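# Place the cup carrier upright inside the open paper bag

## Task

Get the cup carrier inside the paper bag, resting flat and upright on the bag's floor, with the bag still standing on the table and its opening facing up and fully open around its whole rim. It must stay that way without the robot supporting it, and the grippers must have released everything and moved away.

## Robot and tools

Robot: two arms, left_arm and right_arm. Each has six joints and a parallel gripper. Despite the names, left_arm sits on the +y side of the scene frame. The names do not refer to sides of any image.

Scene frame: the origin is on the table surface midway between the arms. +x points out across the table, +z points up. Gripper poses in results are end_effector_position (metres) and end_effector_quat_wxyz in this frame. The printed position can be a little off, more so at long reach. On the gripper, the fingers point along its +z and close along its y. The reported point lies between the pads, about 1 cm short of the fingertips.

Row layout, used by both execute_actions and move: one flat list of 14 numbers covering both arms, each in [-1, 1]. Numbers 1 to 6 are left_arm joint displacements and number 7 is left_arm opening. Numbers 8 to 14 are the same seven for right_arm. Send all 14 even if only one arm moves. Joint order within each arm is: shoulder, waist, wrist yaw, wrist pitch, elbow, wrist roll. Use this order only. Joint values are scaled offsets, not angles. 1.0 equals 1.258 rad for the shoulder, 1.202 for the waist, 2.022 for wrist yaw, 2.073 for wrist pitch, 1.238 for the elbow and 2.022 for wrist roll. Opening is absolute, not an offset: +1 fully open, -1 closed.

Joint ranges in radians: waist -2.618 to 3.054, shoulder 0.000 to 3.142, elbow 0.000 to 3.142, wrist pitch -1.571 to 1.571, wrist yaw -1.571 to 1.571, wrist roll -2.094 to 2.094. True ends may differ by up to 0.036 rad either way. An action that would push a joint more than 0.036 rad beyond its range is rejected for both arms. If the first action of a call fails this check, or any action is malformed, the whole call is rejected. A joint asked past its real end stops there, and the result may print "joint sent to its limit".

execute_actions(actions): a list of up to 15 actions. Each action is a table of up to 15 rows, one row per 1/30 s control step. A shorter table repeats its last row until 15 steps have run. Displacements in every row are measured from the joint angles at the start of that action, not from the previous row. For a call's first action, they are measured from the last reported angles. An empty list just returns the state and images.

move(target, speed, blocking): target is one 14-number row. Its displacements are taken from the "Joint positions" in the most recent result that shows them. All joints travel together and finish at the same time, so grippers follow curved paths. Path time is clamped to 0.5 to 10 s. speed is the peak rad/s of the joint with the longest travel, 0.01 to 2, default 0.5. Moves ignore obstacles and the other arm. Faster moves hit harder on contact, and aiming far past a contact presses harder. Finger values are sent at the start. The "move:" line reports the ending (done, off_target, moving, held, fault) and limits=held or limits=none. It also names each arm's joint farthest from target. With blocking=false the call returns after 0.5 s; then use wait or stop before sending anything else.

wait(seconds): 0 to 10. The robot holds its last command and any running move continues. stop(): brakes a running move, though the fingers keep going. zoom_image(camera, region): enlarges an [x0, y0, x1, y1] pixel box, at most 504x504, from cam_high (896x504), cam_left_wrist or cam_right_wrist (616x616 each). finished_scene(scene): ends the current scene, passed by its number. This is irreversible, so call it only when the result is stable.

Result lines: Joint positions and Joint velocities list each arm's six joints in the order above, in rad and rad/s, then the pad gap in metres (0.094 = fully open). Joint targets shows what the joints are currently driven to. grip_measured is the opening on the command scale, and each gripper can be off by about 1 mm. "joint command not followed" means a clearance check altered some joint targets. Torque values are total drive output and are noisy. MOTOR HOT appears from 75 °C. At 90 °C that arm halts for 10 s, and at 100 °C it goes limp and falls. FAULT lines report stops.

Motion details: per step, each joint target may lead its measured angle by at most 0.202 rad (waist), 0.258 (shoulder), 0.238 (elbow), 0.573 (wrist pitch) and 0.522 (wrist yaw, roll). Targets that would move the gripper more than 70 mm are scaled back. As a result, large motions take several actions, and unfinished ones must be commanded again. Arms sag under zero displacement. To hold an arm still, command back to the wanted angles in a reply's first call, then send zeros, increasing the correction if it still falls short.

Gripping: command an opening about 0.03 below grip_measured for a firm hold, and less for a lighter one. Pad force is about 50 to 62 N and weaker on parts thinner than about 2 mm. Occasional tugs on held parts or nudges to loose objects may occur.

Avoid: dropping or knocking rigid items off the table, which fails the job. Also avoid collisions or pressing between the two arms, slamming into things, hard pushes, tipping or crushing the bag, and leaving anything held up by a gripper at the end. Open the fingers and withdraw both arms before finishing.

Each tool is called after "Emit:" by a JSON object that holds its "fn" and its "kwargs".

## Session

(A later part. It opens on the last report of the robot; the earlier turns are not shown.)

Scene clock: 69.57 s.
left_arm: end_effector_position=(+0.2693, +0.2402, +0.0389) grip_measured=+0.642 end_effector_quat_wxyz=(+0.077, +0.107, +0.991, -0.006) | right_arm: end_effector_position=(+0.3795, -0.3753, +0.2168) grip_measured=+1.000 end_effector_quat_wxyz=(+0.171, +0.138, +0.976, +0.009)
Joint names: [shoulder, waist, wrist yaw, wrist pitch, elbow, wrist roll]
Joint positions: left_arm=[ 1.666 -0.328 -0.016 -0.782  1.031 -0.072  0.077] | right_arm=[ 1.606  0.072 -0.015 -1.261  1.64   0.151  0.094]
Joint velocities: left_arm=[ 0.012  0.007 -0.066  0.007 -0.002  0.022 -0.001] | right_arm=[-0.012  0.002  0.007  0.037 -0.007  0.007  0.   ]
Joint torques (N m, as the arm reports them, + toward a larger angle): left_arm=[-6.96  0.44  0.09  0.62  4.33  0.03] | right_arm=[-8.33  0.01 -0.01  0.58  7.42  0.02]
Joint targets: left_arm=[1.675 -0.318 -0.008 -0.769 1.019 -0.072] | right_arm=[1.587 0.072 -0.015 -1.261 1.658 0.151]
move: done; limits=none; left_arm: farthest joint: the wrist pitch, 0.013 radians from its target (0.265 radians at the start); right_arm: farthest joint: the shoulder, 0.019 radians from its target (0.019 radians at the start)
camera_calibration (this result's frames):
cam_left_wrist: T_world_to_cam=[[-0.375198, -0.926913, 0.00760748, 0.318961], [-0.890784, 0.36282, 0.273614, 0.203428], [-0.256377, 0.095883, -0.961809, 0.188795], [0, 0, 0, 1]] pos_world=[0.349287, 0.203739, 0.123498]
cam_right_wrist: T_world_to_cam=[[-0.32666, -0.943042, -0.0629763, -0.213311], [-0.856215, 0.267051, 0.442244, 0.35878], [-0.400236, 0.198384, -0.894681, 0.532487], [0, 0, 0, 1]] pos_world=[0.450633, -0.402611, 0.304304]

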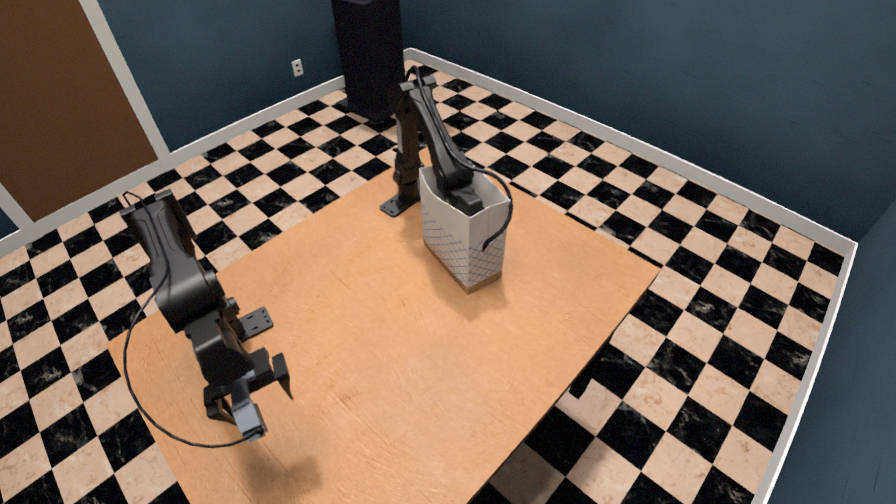

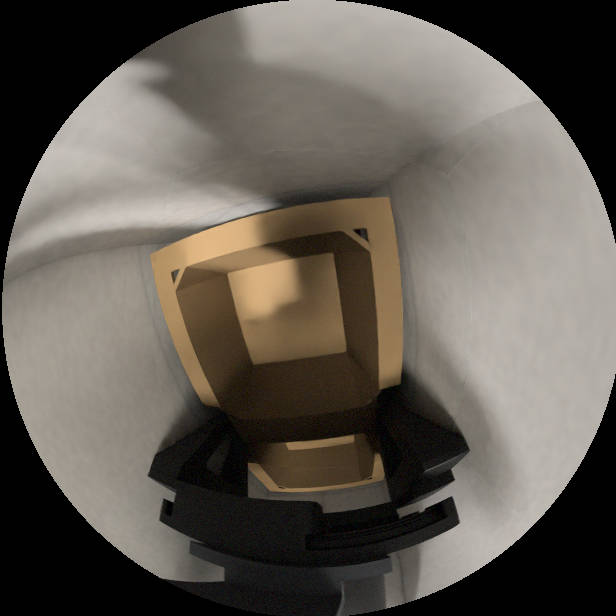

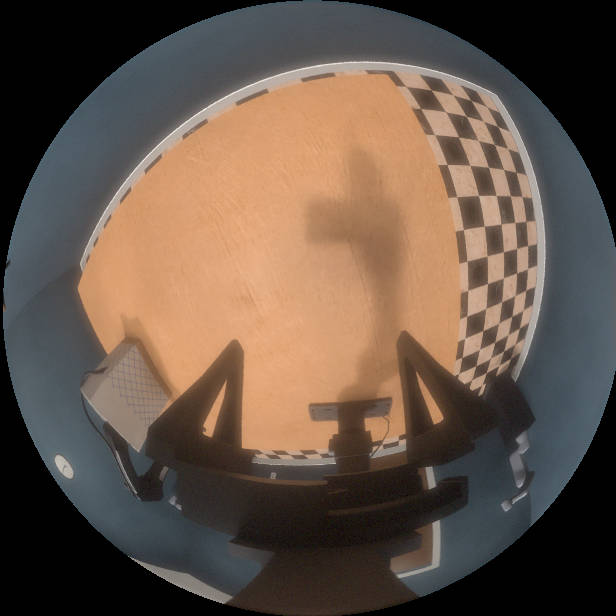

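Releasing and lifting out.

Emit:
{"fn": "move", "kwargs": {"target": [0,0,0,0,0,0,0.76, -0.015,0,0,0,0.015,0,1]}}

Emit:
{"fn": "move", "kwargs": {"target": [-0.108,0,0,-0.128,0.172,0,0.76, -0.015,0,0,0,0.015,0,1], "speed": 0.2}}

Scene clock: 70.60 s.
left_arm: end_effector_position=(+0.2693, +0.2402, +0.0389) grip_measured=+0.757 end_effector_quat_wxyz=(+0.077, +0.107, +0.991, -0.006) | right_arm: end_effector_position=(+0.3795, -0.3753, +0.2168) grip_measured=+1.000 end_effector_quat_wxyz=(+0.171, +0.138, +0.976, +0.009)
Joint names: [shoulder, waist, wrist yaw, wrist pitch, elbow, wrist roll]
Joint positions: left_arm=[ 1.666 -0.328 -0.016 -0.782  1.031 -0.072  0.083] | right_arm=[ 1.606  0.072 -0.015 -1.261  1.64   0.151  0.094]
Joint velocities: left_arm=[-0.012  0.007 -0.007  0.022  0.002 -0.051 -0.002] | right_arm=[-0.012  0.017 -0.037 -0.037 -0.007  0.066  0.   ]
Joint torques (N m, as the arm reports them, + toward a larger angle): left_arm=[-7.53  0.02  0.05  0.49  4.92  0.02] | right_arm=[-8.33  0.01  0.    0.58  7.42  0.02]
Joint targets: left_arm=[1.666 -0.328 -0.016 -0.782 1.031 -0.072] | right_arm=[1.587 0.072 -0.015 -1.261 1.658 0.151]
move: done; limits=none; left_arm: farthest joint: the waist, 0.000 radians from its target (0.000 radians at the start); right_arm: farthest joint: the shoulder, 0.019 radians from its target (0.019 radians at the start)
camera_calibration (this result's frames):
cam_left_wrist: T_world_to_cam=[[-0.375198, -0.926913, 0.00760748, 0.318961], [-0.890784, 0.36282, 0.273614, 0.203428], [-0.256377, 0.095883, -0.961809, 0.188795], [0, 0, 0, 1]] pos_world=[0.349287, 0.203739, 0.123498]
cam_right_wrist: T_world_to_cam=[[-0.32666, -0.943042, -0.0629763, -0.213311], [-0.856215, 0.267051, 0.442244, 0.35878], [-0.400236, 0.198384, -0.894681, 0.532487], [0, 0, 0, 1]] pos_world=[0.450633, -0.402611, 0.304304]

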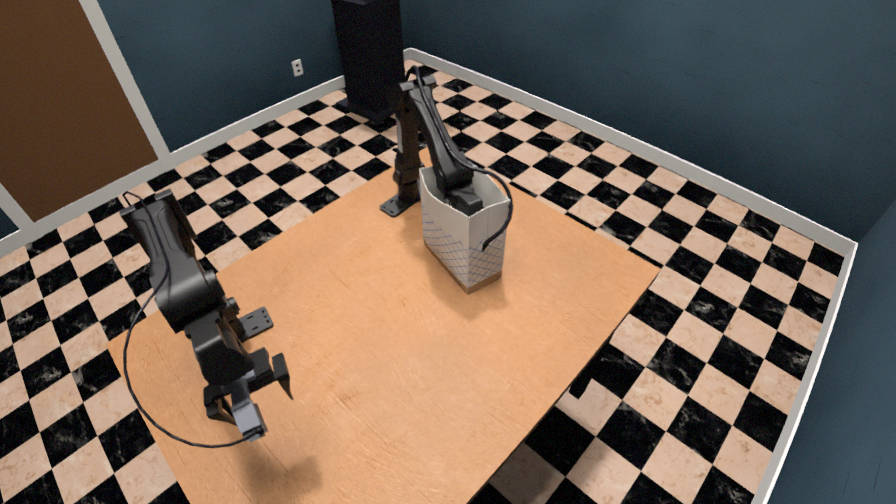

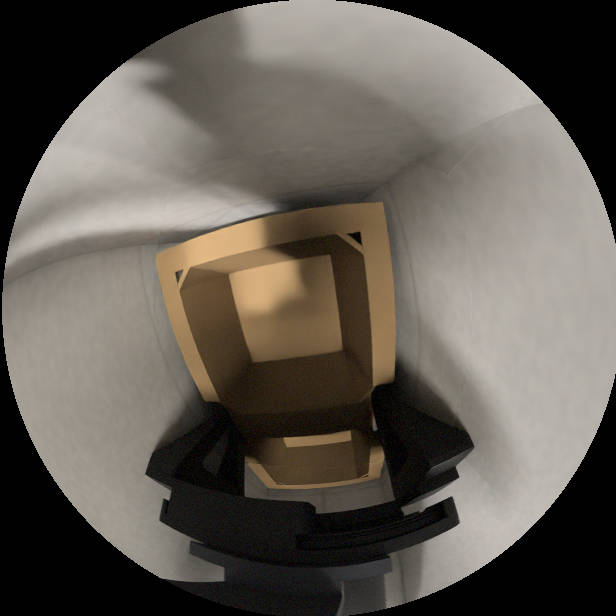

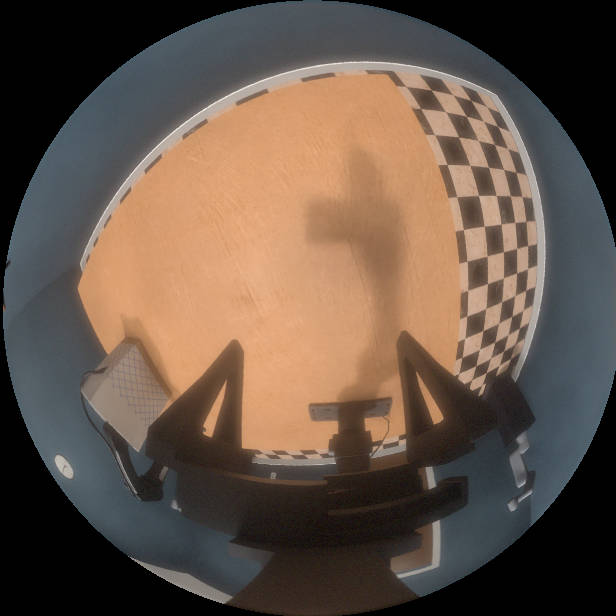

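Scene clock: 72.57 s.
left_arm: end_effector_position=(+0.2719, +0.2394, +0.1207) grip_measured=+0.757 end_effector_quat_wxyz=(+0.110, +0.107, +0.988, -0.012) | right_arm: end_effector_position=(+0.3795, -0.3753, +0.2168) grip_measured=+1.000 end_effector_quat_wxyz=(+0.171, +0.138, +0.976, +0.009)
Joint names: [shoulder, waist, wrist yaw, wrist pitch, elbow, wrist roll]
Joint positions: left_arm=[ 1.544 -0.328 -0.016 -1.033  1.226 -0.072  0.083] | right_arm=[ 1.606  0.072 -0.015 -1.261  1.64   0.151  0.094]
Joint velocities: left_arm=[-0.002 -0.012 -0.007  0.022 -0.007 -0.007  0.001] | right_arm=[-0.007 -0.002 -0.022  0.007 -0.007  0.007  0.   ]
Joint torques (N m, as the arm reports them, + toward a larger angle): left_arm=[-8.05 -0.11  0.07  0.5   6.83  0.04] | right_arm=[-8.34  0.    0.    0.58  7.44  0.01]
Joint targets: left_arm=[1.530 -0.328 -0.016 -1.047 1.244 -0.072] | right_arm=[1.587 0.072 -0.015 -1.261 1.658 0.151]
move: done; limits=none; left_arm: farthest joint: the elbow, 0.018 radians from its target (0.213 radians at the start); right_arm: farthest joint: the shoulder, 0.019 radians from its target (0.019 radians at the start)
camera_calibration (this result's frames):
cam_left_wrist: T_world_to_cam=[[-0.375481, -0.926829, 0.00121387, 0.319433], [-0.906237, 0.367412, 0.209149, 0.194593], [-0.194292, 0.0774314, -0.977883, 0.257678], [0, 0, 0, 1]] pos_world=[0.346353, 0.204612, 0.210892]
cam_right_wrist: T_world_to_cam=[[-0.32666, -0.943042, -0.0629763, -0.213311], [-0.856215, 0.267051, 0.442244, 0.35878], [-0.400236, 0.198384, -0.894681, 0.532487], [0, 0, 0, 1]] pos_world=[0.450633, -0.402611, 0.304304]

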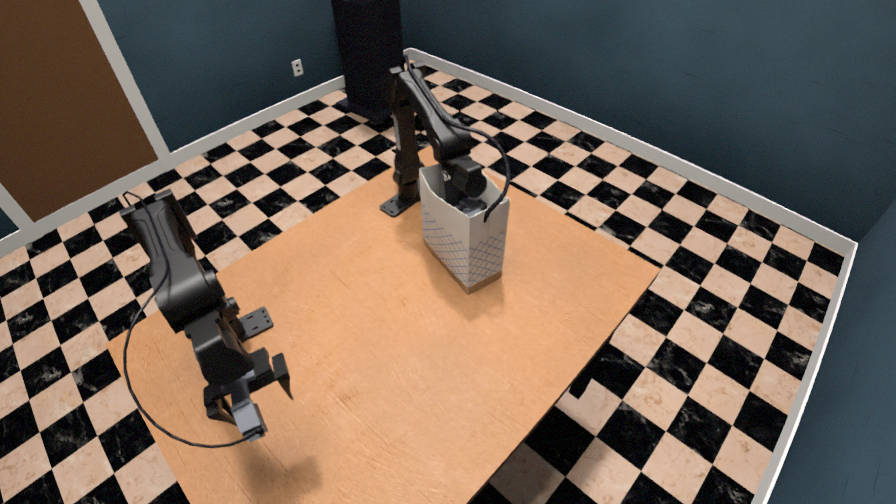

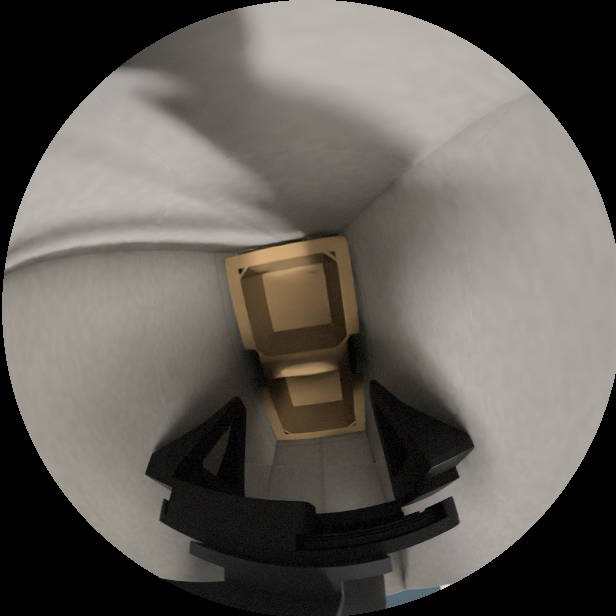

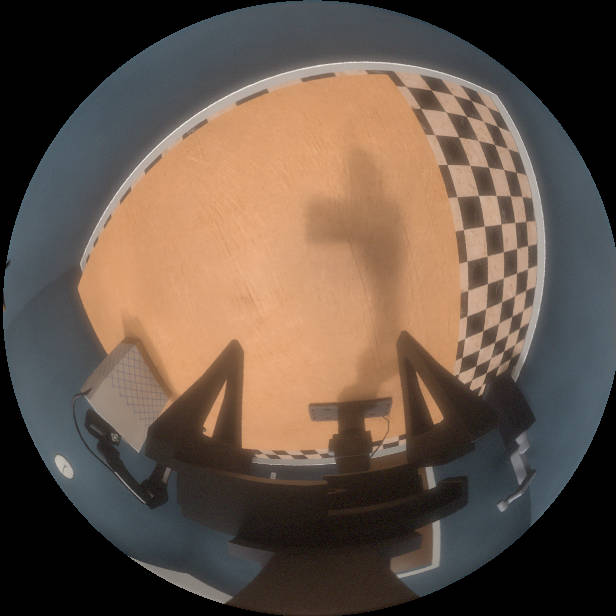

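Emit:
{"fn": "move", "kwargs": {"target": [-0.11,0,0,-0.16,0.51,0,0, -0.015,0,0,0,0.015,0,1], "speed": 0.3}}

Emit:
{"fn": "move", "kwargs": {"target": [-0.012,-0.65,0,0,0.04,0,0, -0.015,0,0,0,0.015,0,1], "speed": 0.6}}

Scene clock: 75.90 s.
left_arm: end_effector_position=(+0.2811, +0.2367, +0.3378) grip_measured=+0.003 end_effector_quat_wxyz=(+0.316, +0.100, +0.942, -0.050) | right_arm: end_effector_position=(+0.3795, -0.3753, +0.2168) grip_measured=+1.000 end_effector_quat_wxyz=(+0.171, +0.138, +0.976, +0.009)
Joint names: [shoulder, waist, wrist yaw, wrist pitch, elbow, wrist roll]
Joint positions: left_arm=[ 1.416 -0.328 -0.016 -1.345  1.842 -0.072  0.047] | right_arm=[ 1.606  0.072 -0.015 -1.261  1.64   0.151  0.094]
Joint velocities: left_arm=[ 0.012  0.007  0.022 -0.051  0.002  0.037  0.   ] | right_arm=[ 0.002 -0.002 -0.007  0.051 -0.007  0.081  0.   ]
Joint torques (N m, as the arm reports them, + toward a larger angle): left_arm=[-5.5   0.02  0.03  1.17  6.09 -0.04] | right_arm=[-8.33  0.01 -0.01  0.58  7.43  0.02]
Joint targets: left_arm=[1.405 -0.328 -0.016 -1.365 1.858 -0.072] | right_arm=[1.587 0.072 -0.015 -1.261 1.658 0.151]
move: done; limits=none; left_arm: farthest joint: the wrist pitch, 0.020 radians from its target (0.331 radians at the start); right_arm: farthest joint: the shoulder, 0.019 radians from its target (0.019 radians at the start)
camera_calibration (this result's frames):
cam_left_wrist: T_world_to_cam=[[-0.367545, -0.929188, -0.038995, 0.332001], [-0.904575, 0.366918, -0.217061, 0.302152], [0.215999, -0.0445059, -0.975379, 0.384719], [0, 0, 0, 1]] pos_world=[0.312245, 0.214748, 0.453778]
cam_right_wrist: T_world_to_cam=[[-0.32666, -0.943042, -0.0629763, -0.213311], [-0.856215, 0.267051, 0.442244, 0.35878], [-0.400236, 0.198384, -0.894681, 0.532487], [0, 0, 0, 1]] pos_world=[0.450633, -0.402611, 0.304304]

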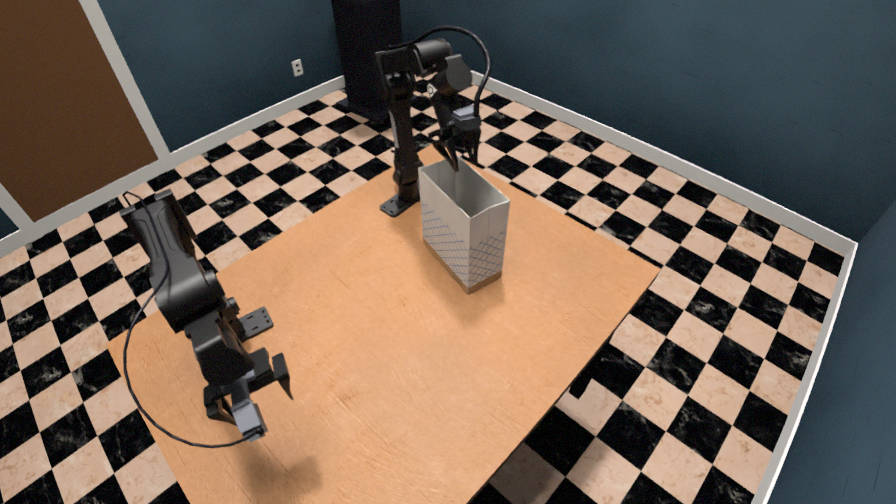

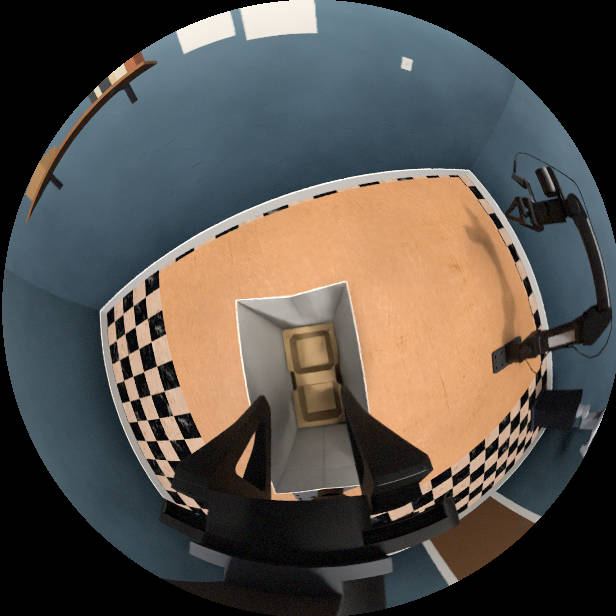

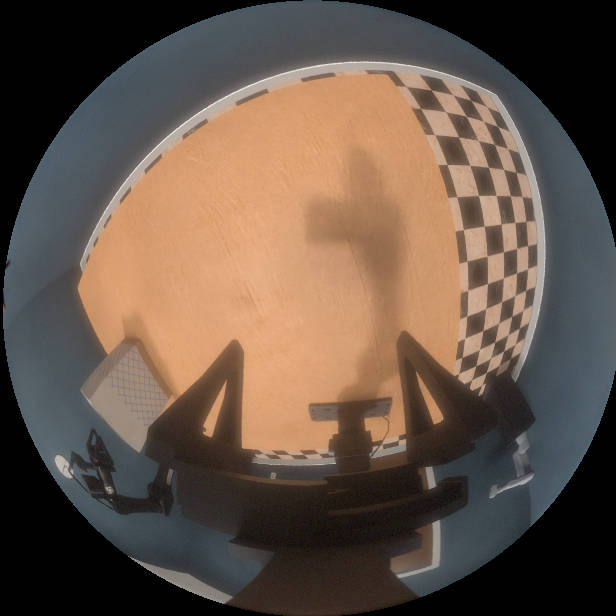

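Scene clock: 77.60 s.
left_arm: end_effector_position=(+0.1284, +0.0403, +0.3483) grip_measured=+0.003 end_effector_quat_wxyz=(+0.286, +0.447, +0.830, -0.174) | right_arm: end_effector_position=(+0.3795, -0.3753, +0.2168) grip_measured=+1.000 end_effector_quat_wxyz=(+0.171, +0.138, +0.976, +0.009)
Joint names: [shoulder, waist, wrist yaw, wrist pitch, elbow, wrist roll]
Joint positions: left_arm=[ 1.416 -1.104 -0.016 -1.345  1.871 -0.072  0.047] | right_arm=[ 1.606  0.072 -0.015 -1.261  1.64   0.151  0.094]
Joint velocities: left_arm=[-0.007  0.002  0.081 -0.007 -0.007 -0.007 -0.   ] | right_arm=[ 0.012 -0.007 -0.066 -0.007 -0.022 -0.037  0.   ]
Joint torques (N m, as the arm reports them, + toward a larger angle): left_arm=[-5.91 -0.28  0.03  1.41  6.25  0.02] | right_arm=[-8.33 -0.01 -0.01  0.58  7.43  0.02]
Joint targets: left_arm=[1.400 -1.109 -0.016 -1.345 1.891 -0.072] | right_arm=[1.587 0.072 -0.015 -1.261 1.658 0.151]
move: done; limits=none; left_arm: farthest joint: the elbow, 0.020 radians from its target (0.050 radians at the start); right_arm: farthest joint: the shoulder, 0.019 radians from its target (0.019 radians at the start)
camera_calibration (this result's frames):
cam_left_wrist: T_world_to_cam=[[-0.91269, -0.406528, -0.041617, 0.14357], [-0.384961, 0.889478, -0.24624, 0.160736], [0.137121, -0.20872, -0.968315, 0.433453], [0, 0, 0, 1]] pos_world=[0.133477, 0.00586376, 0.465273]
cam_right_wrist: T_world_to_cam=[[-0.32666, -0.943042, -0.0629763, -0.213311], [-0.856215, 0.267051, 0.442244, 0.35878], [-0.400236, 0.198384, -0.894681, 0.532487], [0, 0, 0, 1]] pos_world=[0.450633, -0.402611, 0.304304]

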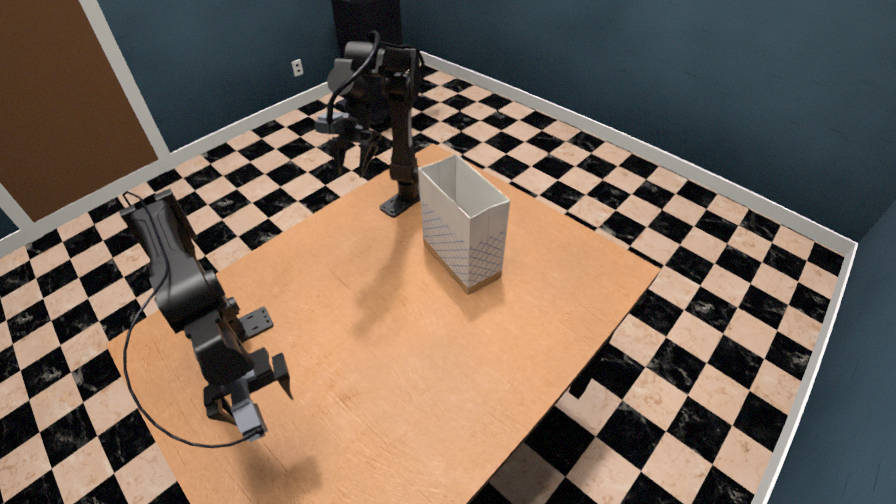

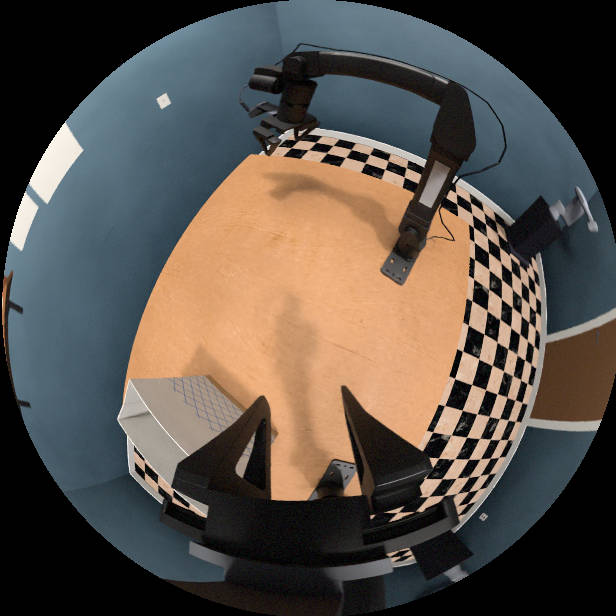

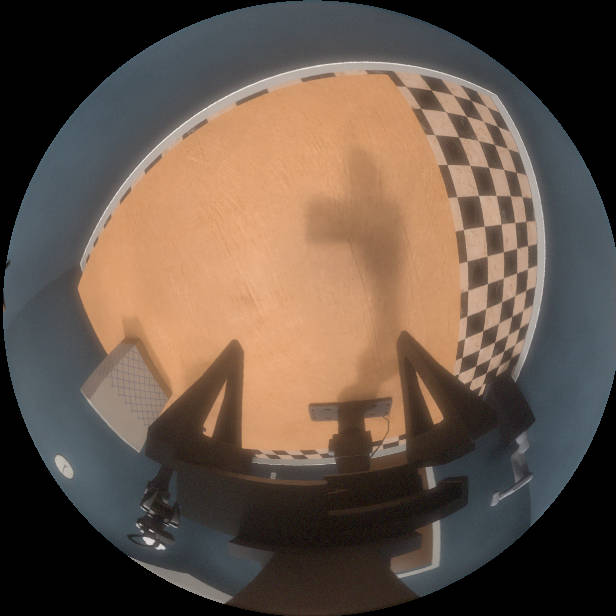

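Emit:
{"fn": "finished_scene", "kwargs": {"scene": 2}}

The scene is finished: the task was done.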